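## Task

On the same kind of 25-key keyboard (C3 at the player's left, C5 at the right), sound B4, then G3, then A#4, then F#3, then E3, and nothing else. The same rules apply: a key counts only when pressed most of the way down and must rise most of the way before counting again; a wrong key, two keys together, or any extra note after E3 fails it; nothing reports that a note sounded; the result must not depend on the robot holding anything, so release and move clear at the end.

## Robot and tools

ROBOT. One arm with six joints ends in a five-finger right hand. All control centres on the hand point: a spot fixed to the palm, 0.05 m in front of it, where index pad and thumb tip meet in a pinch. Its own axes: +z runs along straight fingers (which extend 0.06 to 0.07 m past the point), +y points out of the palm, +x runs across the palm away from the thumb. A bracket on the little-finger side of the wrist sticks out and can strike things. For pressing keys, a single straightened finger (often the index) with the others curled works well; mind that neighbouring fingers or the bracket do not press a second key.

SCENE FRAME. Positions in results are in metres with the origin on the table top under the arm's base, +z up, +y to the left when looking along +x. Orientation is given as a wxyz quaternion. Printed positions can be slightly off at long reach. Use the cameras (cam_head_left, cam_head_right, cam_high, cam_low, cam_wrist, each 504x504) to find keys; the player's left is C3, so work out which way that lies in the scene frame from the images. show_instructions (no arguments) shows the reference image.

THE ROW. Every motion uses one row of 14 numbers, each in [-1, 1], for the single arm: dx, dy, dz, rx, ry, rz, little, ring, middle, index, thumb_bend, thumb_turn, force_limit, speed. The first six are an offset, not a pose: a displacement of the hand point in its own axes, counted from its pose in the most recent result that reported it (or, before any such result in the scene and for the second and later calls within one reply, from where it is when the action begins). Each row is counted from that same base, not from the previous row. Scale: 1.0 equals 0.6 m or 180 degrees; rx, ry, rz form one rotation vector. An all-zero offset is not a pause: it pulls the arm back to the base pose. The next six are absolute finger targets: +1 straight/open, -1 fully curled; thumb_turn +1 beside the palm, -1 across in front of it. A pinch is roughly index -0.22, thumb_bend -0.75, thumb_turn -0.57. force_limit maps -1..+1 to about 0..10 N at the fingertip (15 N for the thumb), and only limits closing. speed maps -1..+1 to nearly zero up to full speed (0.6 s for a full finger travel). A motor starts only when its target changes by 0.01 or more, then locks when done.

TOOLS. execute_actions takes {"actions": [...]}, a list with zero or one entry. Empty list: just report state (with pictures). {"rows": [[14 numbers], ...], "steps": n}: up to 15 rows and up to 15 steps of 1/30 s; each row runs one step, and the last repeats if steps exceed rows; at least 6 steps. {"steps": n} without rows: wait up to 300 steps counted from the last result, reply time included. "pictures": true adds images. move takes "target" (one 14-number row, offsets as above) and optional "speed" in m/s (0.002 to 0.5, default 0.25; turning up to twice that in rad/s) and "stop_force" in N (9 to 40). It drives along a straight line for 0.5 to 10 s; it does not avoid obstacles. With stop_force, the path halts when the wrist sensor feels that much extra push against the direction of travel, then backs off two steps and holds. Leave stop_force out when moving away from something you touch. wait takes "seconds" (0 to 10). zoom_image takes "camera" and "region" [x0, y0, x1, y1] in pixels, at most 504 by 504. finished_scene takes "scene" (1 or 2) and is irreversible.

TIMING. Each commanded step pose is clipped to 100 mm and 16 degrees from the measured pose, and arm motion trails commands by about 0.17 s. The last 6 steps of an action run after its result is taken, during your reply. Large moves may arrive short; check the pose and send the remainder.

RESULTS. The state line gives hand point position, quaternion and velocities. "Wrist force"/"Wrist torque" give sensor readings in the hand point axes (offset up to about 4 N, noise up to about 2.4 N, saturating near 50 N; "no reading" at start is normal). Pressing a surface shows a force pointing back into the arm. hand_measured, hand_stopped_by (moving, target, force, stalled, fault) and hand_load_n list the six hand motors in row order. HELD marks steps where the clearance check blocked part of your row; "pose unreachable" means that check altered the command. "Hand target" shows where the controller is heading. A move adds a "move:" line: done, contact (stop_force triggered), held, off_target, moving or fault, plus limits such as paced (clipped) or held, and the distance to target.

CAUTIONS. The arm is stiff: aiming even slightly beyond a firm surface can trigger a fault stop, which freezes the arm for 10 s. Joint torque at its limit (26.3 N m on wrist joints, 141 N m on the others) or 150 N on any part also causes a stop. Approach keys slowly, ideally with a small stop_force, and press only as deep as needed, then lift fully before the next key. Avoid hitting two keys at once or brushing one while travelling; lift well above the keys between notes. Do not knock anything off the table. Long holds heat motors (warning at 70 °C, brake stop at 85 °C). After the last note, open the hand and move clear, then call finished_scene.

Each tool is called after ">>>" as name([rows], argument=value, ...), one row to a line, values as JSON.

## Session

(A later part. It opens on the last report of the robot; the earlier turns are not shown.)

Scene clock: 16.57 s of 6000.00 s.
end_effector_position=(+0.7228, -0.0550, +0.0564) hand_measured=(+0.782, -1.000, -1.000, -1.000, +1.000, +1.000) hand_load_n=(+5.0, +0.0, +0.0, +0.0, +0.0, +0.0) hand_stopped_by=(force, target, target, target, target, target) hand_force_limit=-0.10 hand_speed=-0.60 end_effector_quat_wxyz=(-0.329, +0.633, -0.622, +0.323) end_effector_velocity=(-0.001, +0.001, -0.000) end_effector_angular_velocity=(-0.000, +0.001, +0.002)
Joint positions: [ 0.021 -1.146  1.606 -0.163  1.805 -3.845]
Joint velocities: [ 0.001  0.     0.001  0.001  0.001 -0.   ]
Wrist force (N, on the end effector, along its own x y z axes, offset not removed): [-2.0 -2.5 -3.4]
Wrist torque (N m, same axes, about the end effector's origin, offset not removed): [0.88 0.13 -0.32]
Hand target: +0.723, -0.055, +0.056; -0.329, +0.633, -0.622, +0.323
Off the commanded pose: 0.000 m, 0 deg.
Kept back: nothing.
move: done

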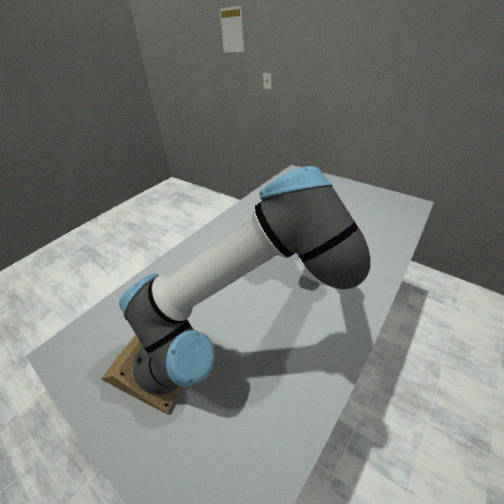

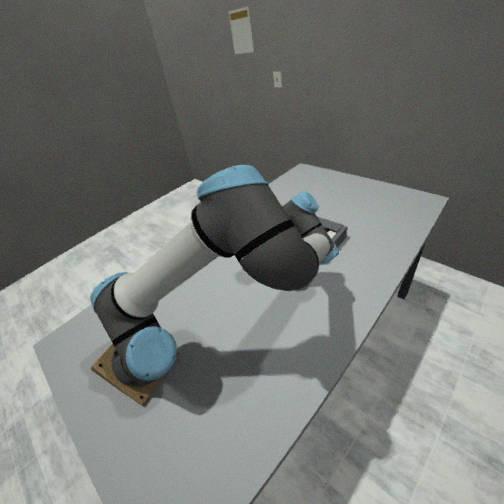

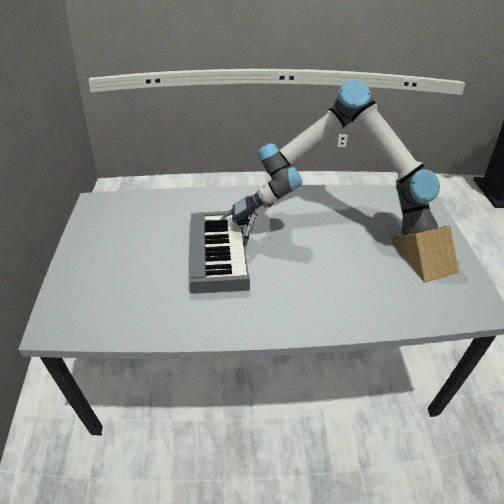

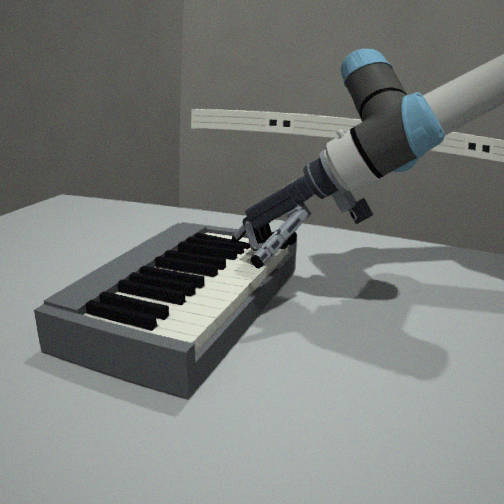

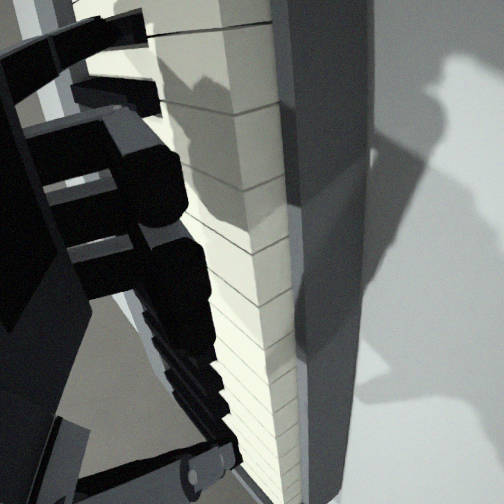

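>>> execute_actions([
  {"rows": [[0, -0.002, -0.0014, 0, 0, 0, 1, -1, -1, -1, 1, 1, -0.3, 0], [0, -0.004, -0.0028, 0, 0, 0, 1, -1, -1, -1, 1, 1, -0.3, 0], [0, -0.0055, -0.0038, 0, 0, 0, 1, -1, -1, -1, 1, 1, -0.3, 0]], "steps": 8},
])

>>> move(target=[-0.3642, 0.0076, -0.0008, 0, 0, 0, 1, -1, -1, -1, 1, 1, -0.3, 0], speed=0.25)

>>> zoom_image(camera="cam_wrist", region=[20, 0, 240, 130])

Scene clock: 17.10 s of 6000.00 s.
end_effector_position=(+0.7227, -0.0550, +0.0564) hand_measured=(+0.782, -1.000, -1.000, -1.000, +1.000, +1.000) hand_load_n=(+5.0, +0.0, +0.0, +0.0, +0.0, +0.0) hand_stopped_by=(moving, target, target, target, target, target) hand_force_limit=-0.30 hand_speed=0.00 end_effector_quat_wxyz=(-0.329, +0.633, -0.622, +0.323) end_effector_velocity=(-0.001, +0.001, +0.007) end_effector_angular_velocity=(+0.001, -0.001, +0.007)
Joint positions: [ 0.021 -1.147  1.606 -0.162  1.805 -3.845]
Joint velocities: [ 0.007 -0.008 -0.003  0.014  0.001 -0.   ]
Wrist force (N, on the end effector, along its own x y z axes, offset not removed): [-2.2 -3.8 -2.6]
Wrist torque (N m, same axes, about the end effector's origin, offset not removed): [0.60 0.14 -0.35]
Steps of this call (steps 1 to 14: nothing new was sent; steps 15 to 16: the first 2 steps of this action). Readings (end_effector_position | what the end effector reports):
15: (+0.7228, -0.0550, +0.0564) | hand_measured=(+0.782, -1.000, -1.000, -1.000, +1.000, +1.000) hand_load_n=(+5.0, +0.0, +0.0, +0.0, +0.0, +0.0) hand_stopped_by=(moving, target, target, target, target, target) hand_force_limit=-0.30 hand_speed=0.00
16: the state above

Scene clock: 19.00 s of 6000.00 s.
end_effector_position=(+0.7157, +0.1633, +0.0570) hand_measured=(+1.000, -1.000, -1.000, -1.000, +1.000, +1.000) hand_load_n=(+0.0, +0.0, +0.0, +0.0, +0.0, +0.0) hand_stopped_by=(target, target, target, target, target, target) hand_force_limit=-0.30 hand_speed=0.00 end_effector_quat_wxyz=(-0.329, +0.633, -0.622, +0.323) end_effector_velocity=(+0.000, +0.003, -0.000) end_effector_angular_velocity=(-0.000, +0.001, -0.001)
Joint positions: [ 0.328 -0.834  1.521 -0.352  2.096 -3.741]
Joint velocities: [ 0.004  0.006 -0.006 -0.     0.005  0.002]
Wrist force (N, on the end effector, along its own x y z axes, offset not removed): [-0.9 0.9 -0.6]
Wrist torque (N m, same axes, about the end effector's origin, offset not removed): [0.15 0.18 -0.06]
Hand target: +0.716, +0.164, +0.057; -0.329, +0.633, -0.622, +0.323
Off your previous action's commanded pose: 0.001 m, 0 deg at its last step (step 6 of this call).
Off the commanded pose: 0.000 m, 0 deg.
Kept back: nothing.
move: done

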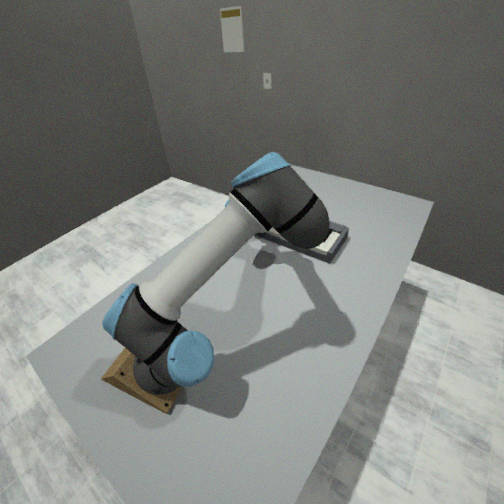

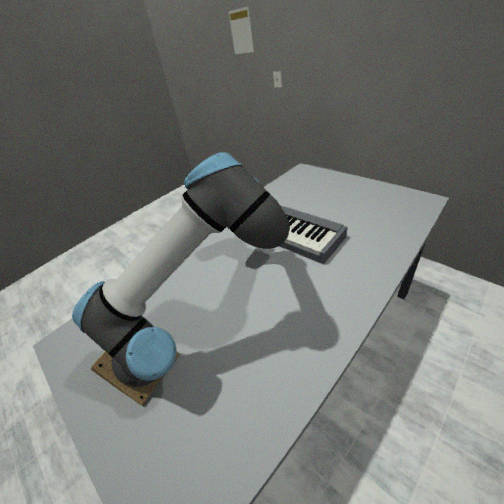

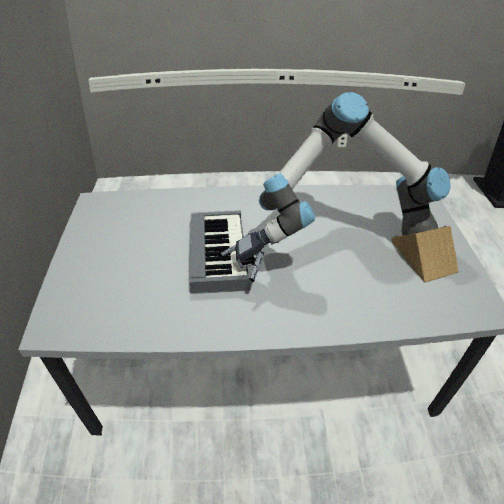

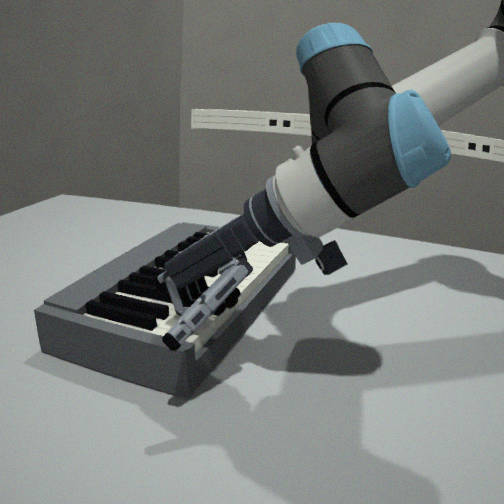

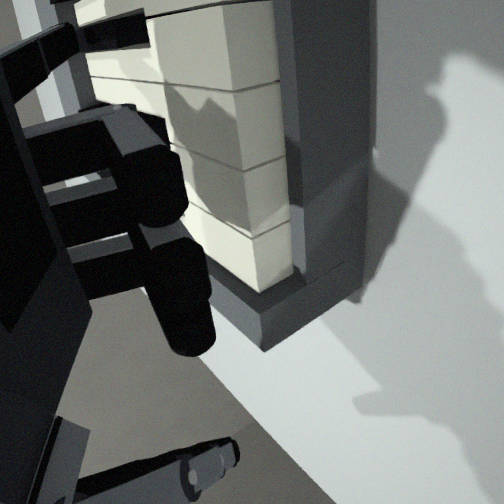

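Region (20, 0, 240, 130) of cam_wrist's 504x504 image, scaled by 2.291, with more detail than that image has; it fills the top 298 rows of this view, and the rest is white.

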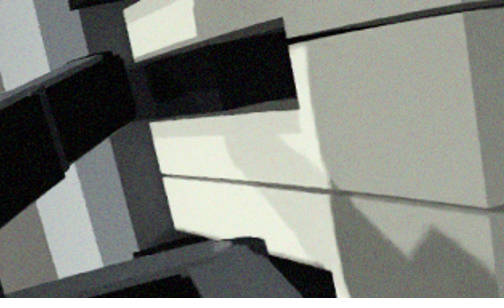

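Over F#3 (C, D, E, F counted from the left end). Pressing.

>>> move(target=[0, 0, 0, 0, 0, 0, 0.66, -1, -1, -1, 1, 1, -0.1, -0.6], speed=0.02)

>>> zoom_image(camera="cam_wrist", region=[20, 0, 240, 130])

Scene clock: 19.93 s of 6000.00 s.
end_effector_position=(+0.7156, +0.1634, +0.0571) hand_measured=(+0.760, -1.000, -1.000, -1.000, +1.000, +1.000) hand_load_n=(+7.0, +0.0, +0.0, +0.0, +0.0, +0.0) hand_stopped_by=(force, target, target, target, target, target) hand_force_limit=-0.10 hand_speed=-0.60 end_effector_quat_wxyz=(-0.329, +0.633, -0.622, +0.323) end_effector_velocity=(-0.000, -0.000, +0.000) end_effector_angular_velocity=(+0.000, -0.000, +0.002)
Joint positions: [ 0.328 -0.834  1.521 -0.352  2.096 -3.741]
Joint velocities: [-0.001 -0.001  0.     0.001 -0.002 -0.001]
Wrist force (N, on the end effector, along its own x y z axes, offset not removed): [-1.9 -6.6 -3.9]
Wrist torque (N m, same axes, about the end effector's origin, offset not removed): [0.77 0.10 -0.51]
Hand target: +0.716, +0.163, +0.057; -0.329, +0.633, -0.622, +0.323
Off the commanded pose: 0.000 m, 0 deg.
Kept back: nothing.
move: done

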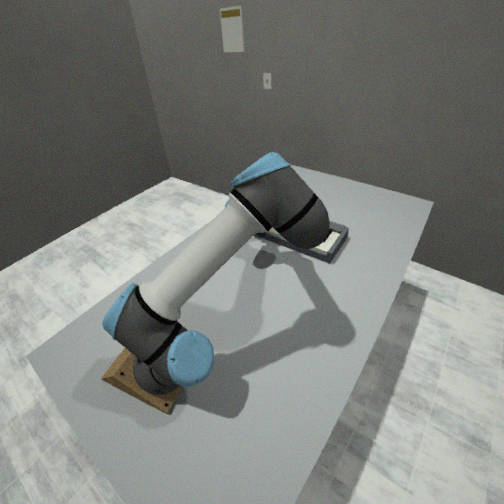

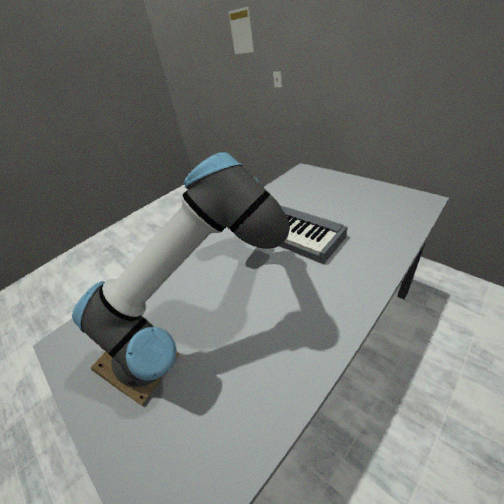

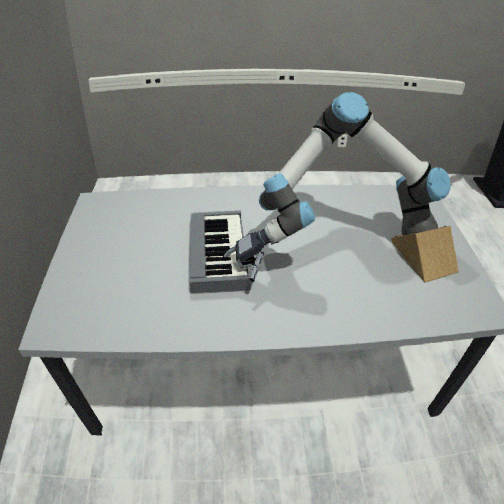

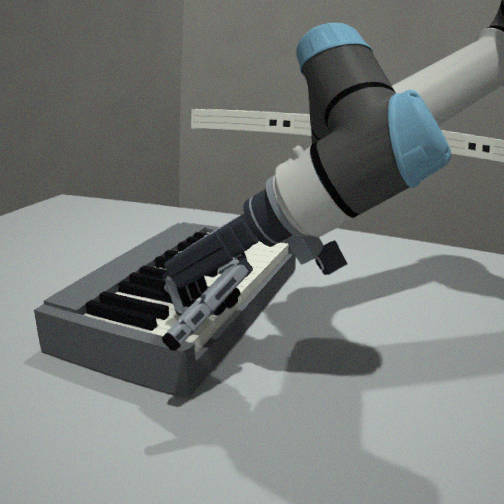

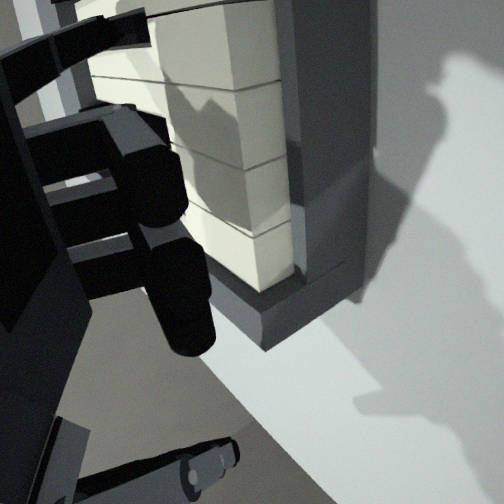

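Region (20, 0, 240, 130) of cam_wrist's 504x504 image, scaled by 2.291, with more detail than that image has; it fills the top 298 rows of this view, and the rest is white.

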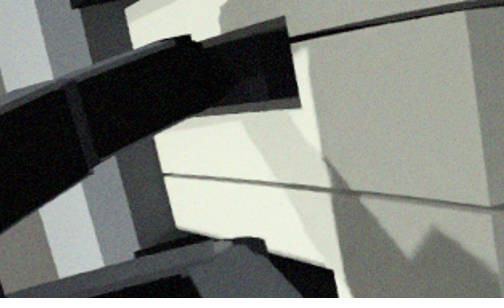

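>>> execute_actions([
  {"rows": [[0, -0.002, -0.0014, 0, 0, 0, 1, -1, -1, -1, 1, 1, -0.3, 0], [0, -0.005, -0.0035, 0, 0, 0, 1, -1, -1, -1, 1, 1, -0.3, 0], [0, -0.008, -0.0056, 0, 0, 0, 1, -1, -1, -1, 1, 1, -0.3, 0], [0, -0.0096, -0.0067, 0, 0, 0, 1, -1, -1, -1, 1, 1, -0.3, 0]], "steps": 8},
])

>>> move(target=[-0.0528, 0.0756, -0.051, 0, 0, 0, 1, -1, -1, -1, 1, 1, -0.3, 0], speed=0.15)

>>> zoom_image(camera="cam_wrist", region=[20, 0, 240, 130])

>>> zoom_image(camera="cam_high", region=[190, 225, 270, 295])

Scene clock: 20.83 s of 6000.00 s.
end_effector_position=(+0.7157, +0.1633, +0.0571) hand_measured=(+0.760, -1.000, -1.000, -1.000, +1.000, +1.000) hand_load_n=(+7.0, +0.0, +0.0, +0.0, +0.0, +0.0) hand_stopped_by=(moving, target, target, target, target, target) hand_force_limit=-0.30 hand_speed=0.00 end_effector_quat_wxyz=(-0.329, +0.633, -0.622, +0.323) end_effector_velocity=(+0.001, -0.000, +0.008) end_effector_angular_velocity=(+0.001, -0.005, +0.006)
Joint positions: [ 0.328 -0.834  1.521 -0.351  2.096 -3.741]
Joint velocities: [ 0.007 -0.008 -0.005  0.014 -0.    -0.   ]
Wrist force (N, on the end effector, along its own x y z axes, offset not removed): [-1.9 -7.1 -2.5]
Wrist torque (N m, same axes, about the end effector's origin, offset not removed): [0.58 -0.22 -0.49]
Steps of this call (steps 1 to 25: nothing new was sent; steps 26 to 27: the first 2 steps of this action). Readings (end_effector_position | what the end effector reports):
26: (+0.7157, +0.1633, +0.0570) | hand_measured=(+0.760, -1.000, -1.000, -1.000, +1.000, +1.000) hand_load_n=(+7.0, +0.0, +0.0, +0.0, +0.0, +0.0) hand_stopped_by=(moving, target, target, target, target, target) hand_force_limit=-0.30 hand_speed=0.00
27: the state above

Scene clock: 22.27 s of 6000.00 s.
end_effector_position=(+0.6642, +0.1940, +0.0444) hand_measured=(+1.000, -1.000, -1.000, -1.000, +1.000, +1.000) hand_load_n=(+0.0, +0.0, +0.0, +0.0, +0.0, +0.0) hand_stopped_by=(target, target, target, target, target, target) hand_force_limit=-0.30 hand_speed=0.00 end_effector_quat_wxyz=(-0.329, +0.633, -0.622, +0.323) end_effector_velocity=(-0.002, +0.001, -0.001) end_effector_angular_velocity=(+0.000, -0.001, -0.001)
Joint positions: [ 0.368 -0.834  1.657 -0.479  2.134 -3.726]
Joint velocities: [ 0.001 -0.     0.006 -0.007  0.    -0.   ]
Wrist force (N, on the end effector, along its own x y z axes, offset not removed): [-1.4 -1.0 -1.3]
Wrist torque (N m, same axes, about the end effector's origin, offset not removed): [-0.08 0.20 -0.02]
Hand target: +0.664, +0.194, +0.044; -0.329, +0.633, -0.622, +0.323
Off your previous action's commanded pose: 0.002 m, 0 deg at its last step (step 6 of this call).
Off the commanded pose: 0.000 m, 0 deg.
Kept back: nothing.
move: done

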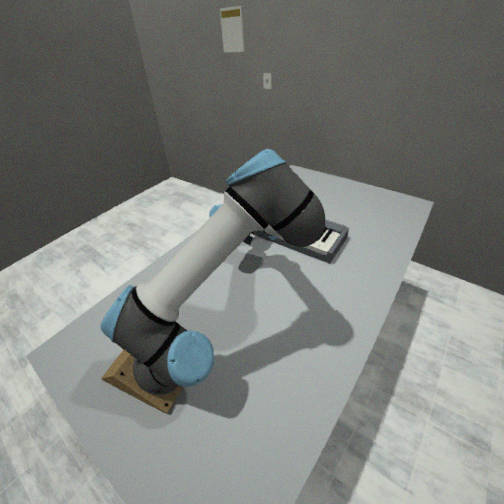

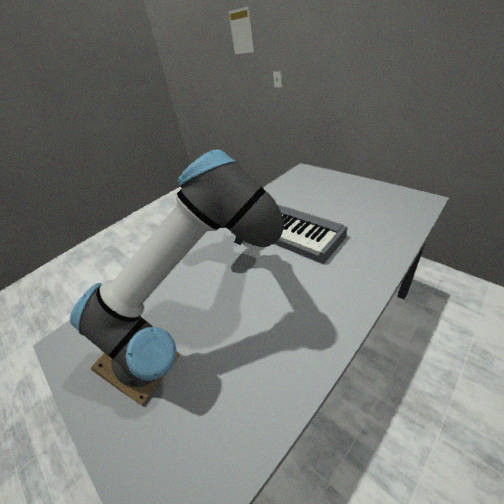

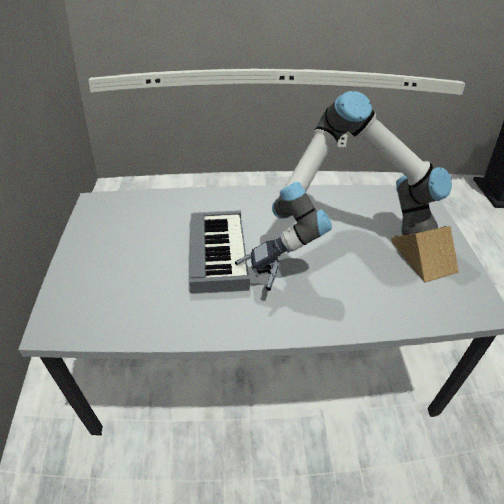

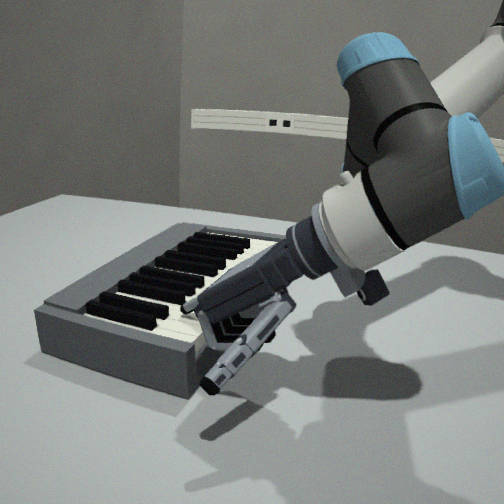

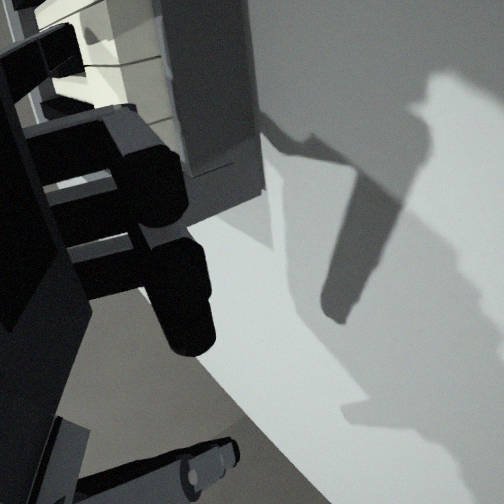

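Region (20, 0, 240, 130) of cam_wrist's 504x504 image, scaled by 2.291, with more detail than that image has; it fills the top 298 rows of this view, and the rest is white.

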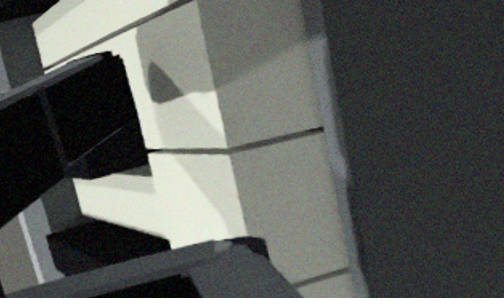

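Region (190, 225, 270, 295) of cam_high's 504x504 image, scaled by 6.300, with more detail than that image has; it fills the top 441 rows of this view, and the rest is white.

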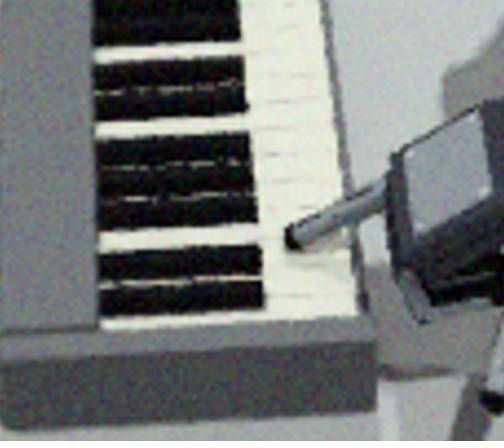

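>>> execute_actions(actions=[])

Scene clock: 22.63 s of 6000.00 s.
end_effector_position=(+0.6640, +0.1941, +0.0444) hand_measured=(+1.000, -1.000, -1.000, -1.000, +1.000, +1.000) hand_load_n=(+0.0, +0.0, +0.0, +0.0, +0.0, +0.0) hand_stopped_by=(target, target, target, target, target, target) hand_force_limit=-0.30 hand_speed=0.00 end_effector_quat_wxyz=(-0.329, +0.633, -0.622, +0.323) end_effector_velocity=(+0.000, -0.000, -0.000) end_effector_angular_velocity=(+0.000, -0.001, -0.001)
Joint positions: [ 0.368 -0.834  1.657 -0.48   2.134 -3.726]
Joint velocities: [-0.    -0.     0.001 -0.002 -0.001  0.   ]
Wrist force (N, on the end effector, along its own x y z axes, offset not removed): [-1.0 1.8 -1.9]
Wrist torque (N m, same axes, about the end effector's origin, offset not removed): [0.45 0.17 -0.01]
Hand target: +0.664, +0.194, +0.044; -0.329, +0.633, -0.622, +0.323
Off the commanded pose: 0.000 m, 0 deg.
Kept back: nothing.
Steps of this call (steps 1 to 11: nothing new was sent). Readings (end_effector_position | what the end effector reports):
1: (+0.6641, +0.1941, +0.0444) | hand_measured=(+1.000, -1.000, -1.000, -1.000, +1.000, +1.000) hand_load_n=(+0.0, +0.0, +0.0, +0.0, +0.0, +0.0) hand_stopped_by=(target, target, target, target, target, target) hand_force_limit=-0.30 hand_speed=0.00
2: (+0.6641, +0.1941, +0.0444) | hand_measured=(+1.000, -1.000, -1.000, -1.000, +1.000, +1.000) hand_load_n=(+0.0, +0.0, +0.0, +0.0, +0.0, +0.0) hand_stopped_by=(target, target, target, target, target, target) hand_force_limit=-0.30 hand_speed=0.00
4: (+0.6640, +0.1941, +0.0444) | hand_measured=(+1.000, -1.000, -1.000, -1.000, +1.000, +1.000) hand_load_n=(+0.0, +0.0, +0.0, +0.0, +0.0, +0.0) hand_stopped_by=(target, target, target, target, target, target) hand_force_limit=-0.30 hand_speed=0.00
8: (+0.6640, +0.1941, +0.0444) | hand_measured=(+1.000, -1.000, -1.000, -1.000, +1.000, +1.000) hand_load_n=(+0.0, +0.0, +0.0, +0.0, +0.0, +0.0) hand_stopped_by=(target, target, target, target, target, target) hand_force_limit=-0.30 hand_speed=0.00
11: the state above

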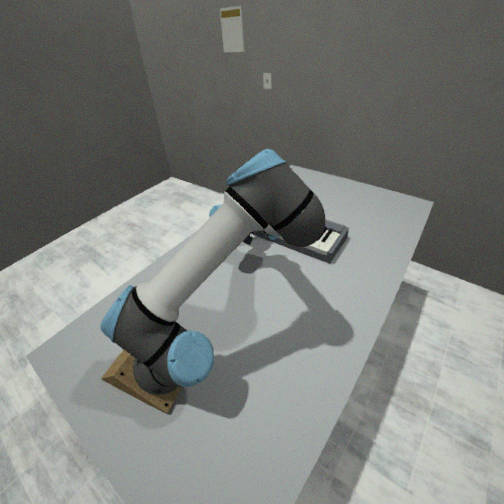

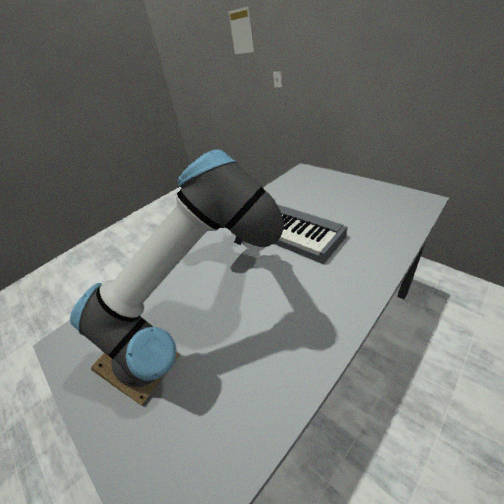

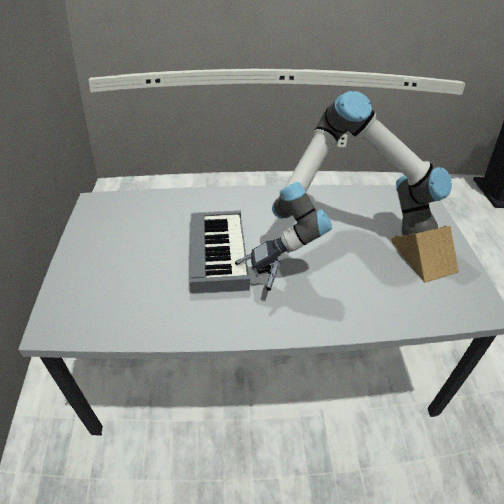

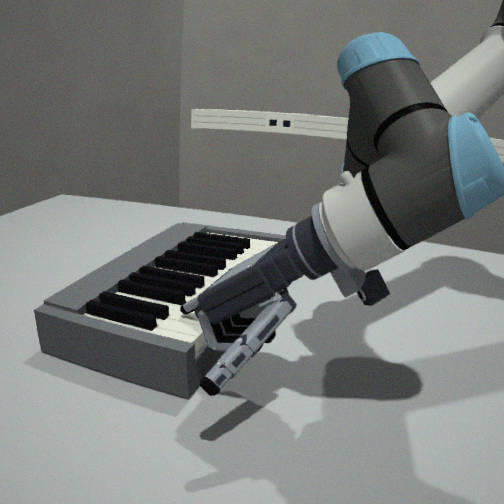

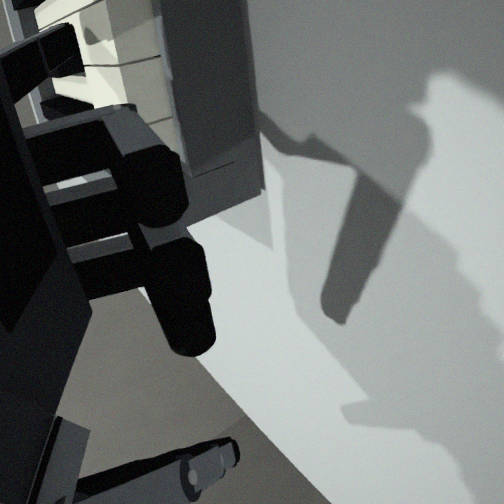

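>>> zoom_image(camera="cam_wrist", region=[0, 0, 240, 200])

>>> zoom_image(camera="cam_high", region=[180, 200, 300, 300])

>>> zoom_image(camera="cam_low", region=[60, 220, 300, 400])

Region (0, 0, 240, 200) of cam_wrist's 504x504 image, scaled by 2.100, with more detail than that image has.

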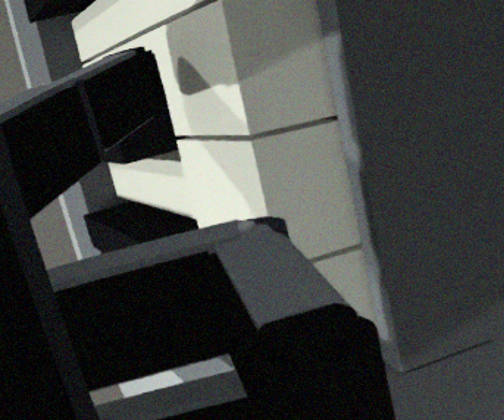

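Region (180, 200, 300, 300) of cam_high's 504x504 image, scaled by 4.200, with more detail than that image has.

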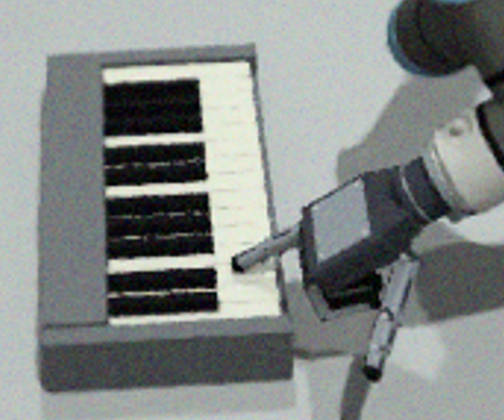

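Region (60, 220, 300, 400) of cam_low's 504x504 image, scaled by 2.100, with more detail than that image has; it fills the top 378 rows of this view, and the rest is white.

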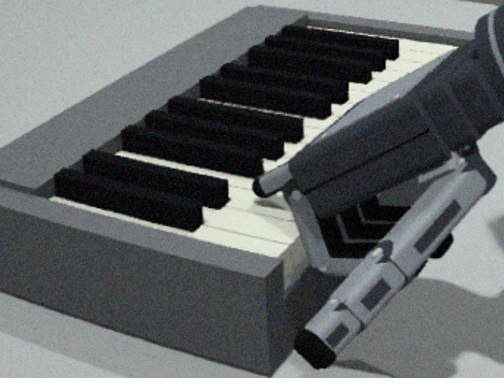

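>>> move(target=[0,0,0,0,0,0, 0.6,-1,-1,-1,1,1,-0.3,-0.6], speed=0.02)

Scene clock: 23.77 s of 6000.00 s.
end_effector_position=(+0.6640, +0.1942, +0.0444) hand_measured=(+0.692, -1.000, -1.000, -1.000, +1.000, +1.000) hand_load_n=(+5.0, +0.0, +0.0, +0.0, +0.0, +0.0) hand_stopped_by=(force, target, target, target, target, target) hand_force_limit=-0.30 hand_speed=-0.60 end_effector_quat_wxyz=(-0.329, +0.633, -0.622, +0.323) end_effector_velocity=(+0.000, -0.001, -0.000) end_effector_angular_velocity=(-0.001, +0.001, -0.001)
Joint positions: [ 0.368 -0.834  1.657 -0.48   2.134 -3.726]
Joint velocities: [-0.001 -0.    -0.     0.001  0.001 -0.   ]
Wrist force (N, on the end effector, along its own x y z axes, offset not removed): [-0.2 -5.2 -2.0]
Wrist torque (N m, same axes, about the end effector's origin, offset not removed): [0.43 0.18 -0.39]
Hand target: +0.664, +0.194, +0.044; -0.329, +0.633, -0.622, +0.323
Off the commanded pose: 0.000 m, 0 deg.
Kept back: nothing.
move: done

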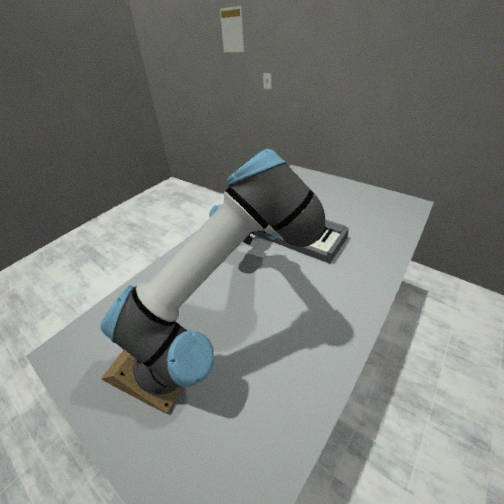

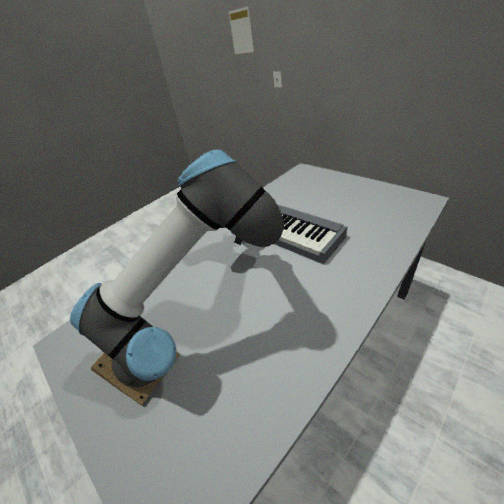

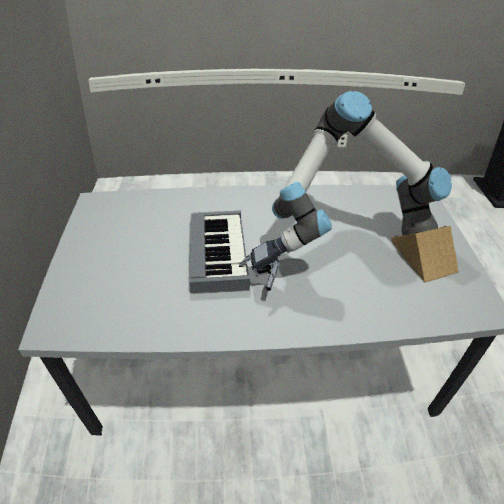

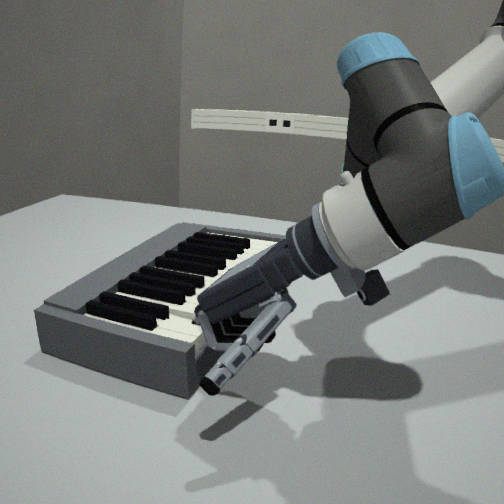

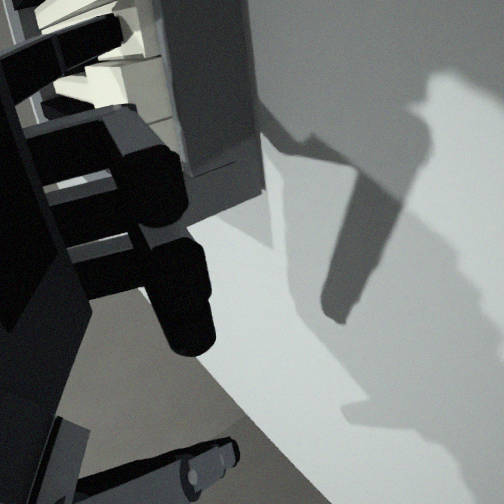

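>>> move(target=[0,-0.0873,-0.2239,0,0,0, 1,-1,-1,-1,1,1,-0.3,0], speed=0.25)

Scene clock: 25.27 s of 6000.00 s.
end_effector_position=(+0.5843, +0.1926, +0.1644) hand_measured=(+1.000, -1.000, -1.000, -1.000, +1.000, +1.000) hand_load_n=(+0.0, +0.0, +0.0, +0.0, +0.0, +0.0) hand_stopped_by=(target, target, target, target, target, target) hand_force_limit=-0.30 hand_speed=0.00 end_effector_quat_wxyz=(-0.329, +0.633, -0.622, +0.323) end_effector_velocity=(-0.001, -0.001, +0.001) end_effector_angular_velocity=(-0.001, +0.002, -0.002)
Joint positions: [ 0.576 -1.012  1.741 -0.326  2.327 -3.629]
Joint velocities: [ 0.003 -0.002 -0.001  0.005  0.005  0.003]
Wrist force (N, on the end effector, along its own x y z axes, offset not removed): [-1.5 1.0 -0.4]
Wrist torque (N m, same axes, about the end effector's origin, offset not removed): [0.22 0.16 -0.07]
Hand target: +0.584, +0.193, +0.165; -0.329, +0.633, -0.622, +0.323
Off the commanded pose: 0.000 m, 0 deg.
Kept back: nothing.
move: done

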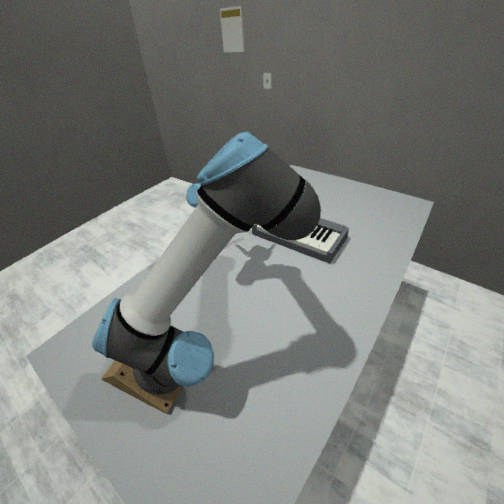

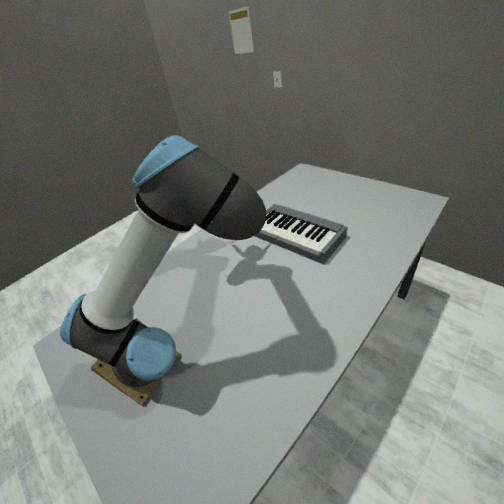

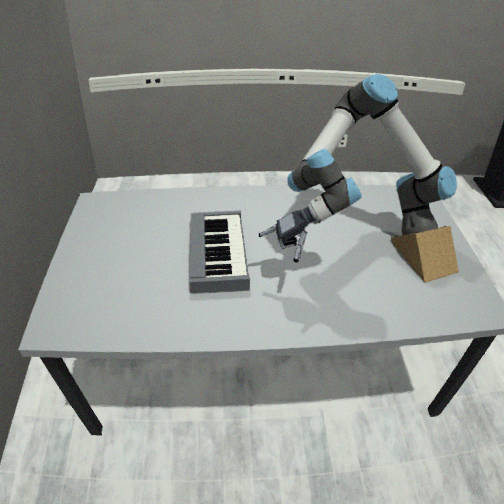

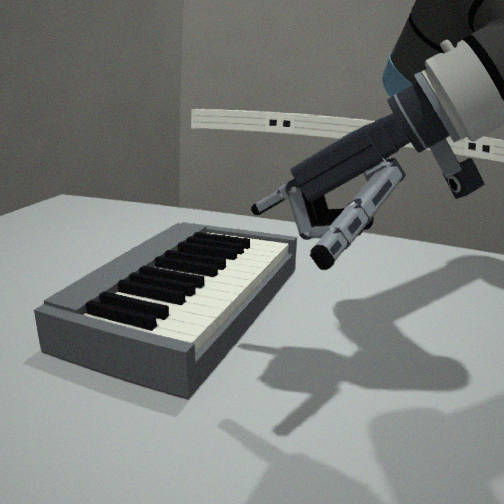

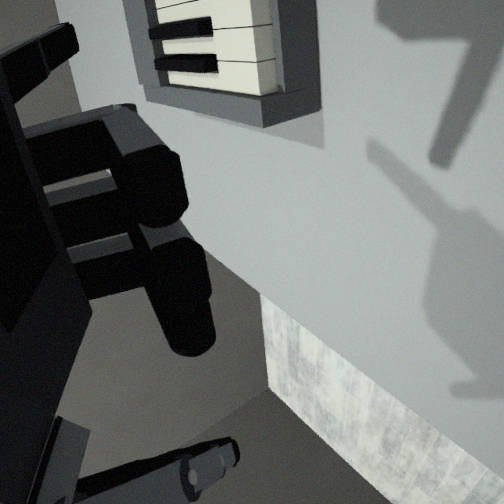

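>>> finished_scene(scene=2)

The scene is finished: the task was done.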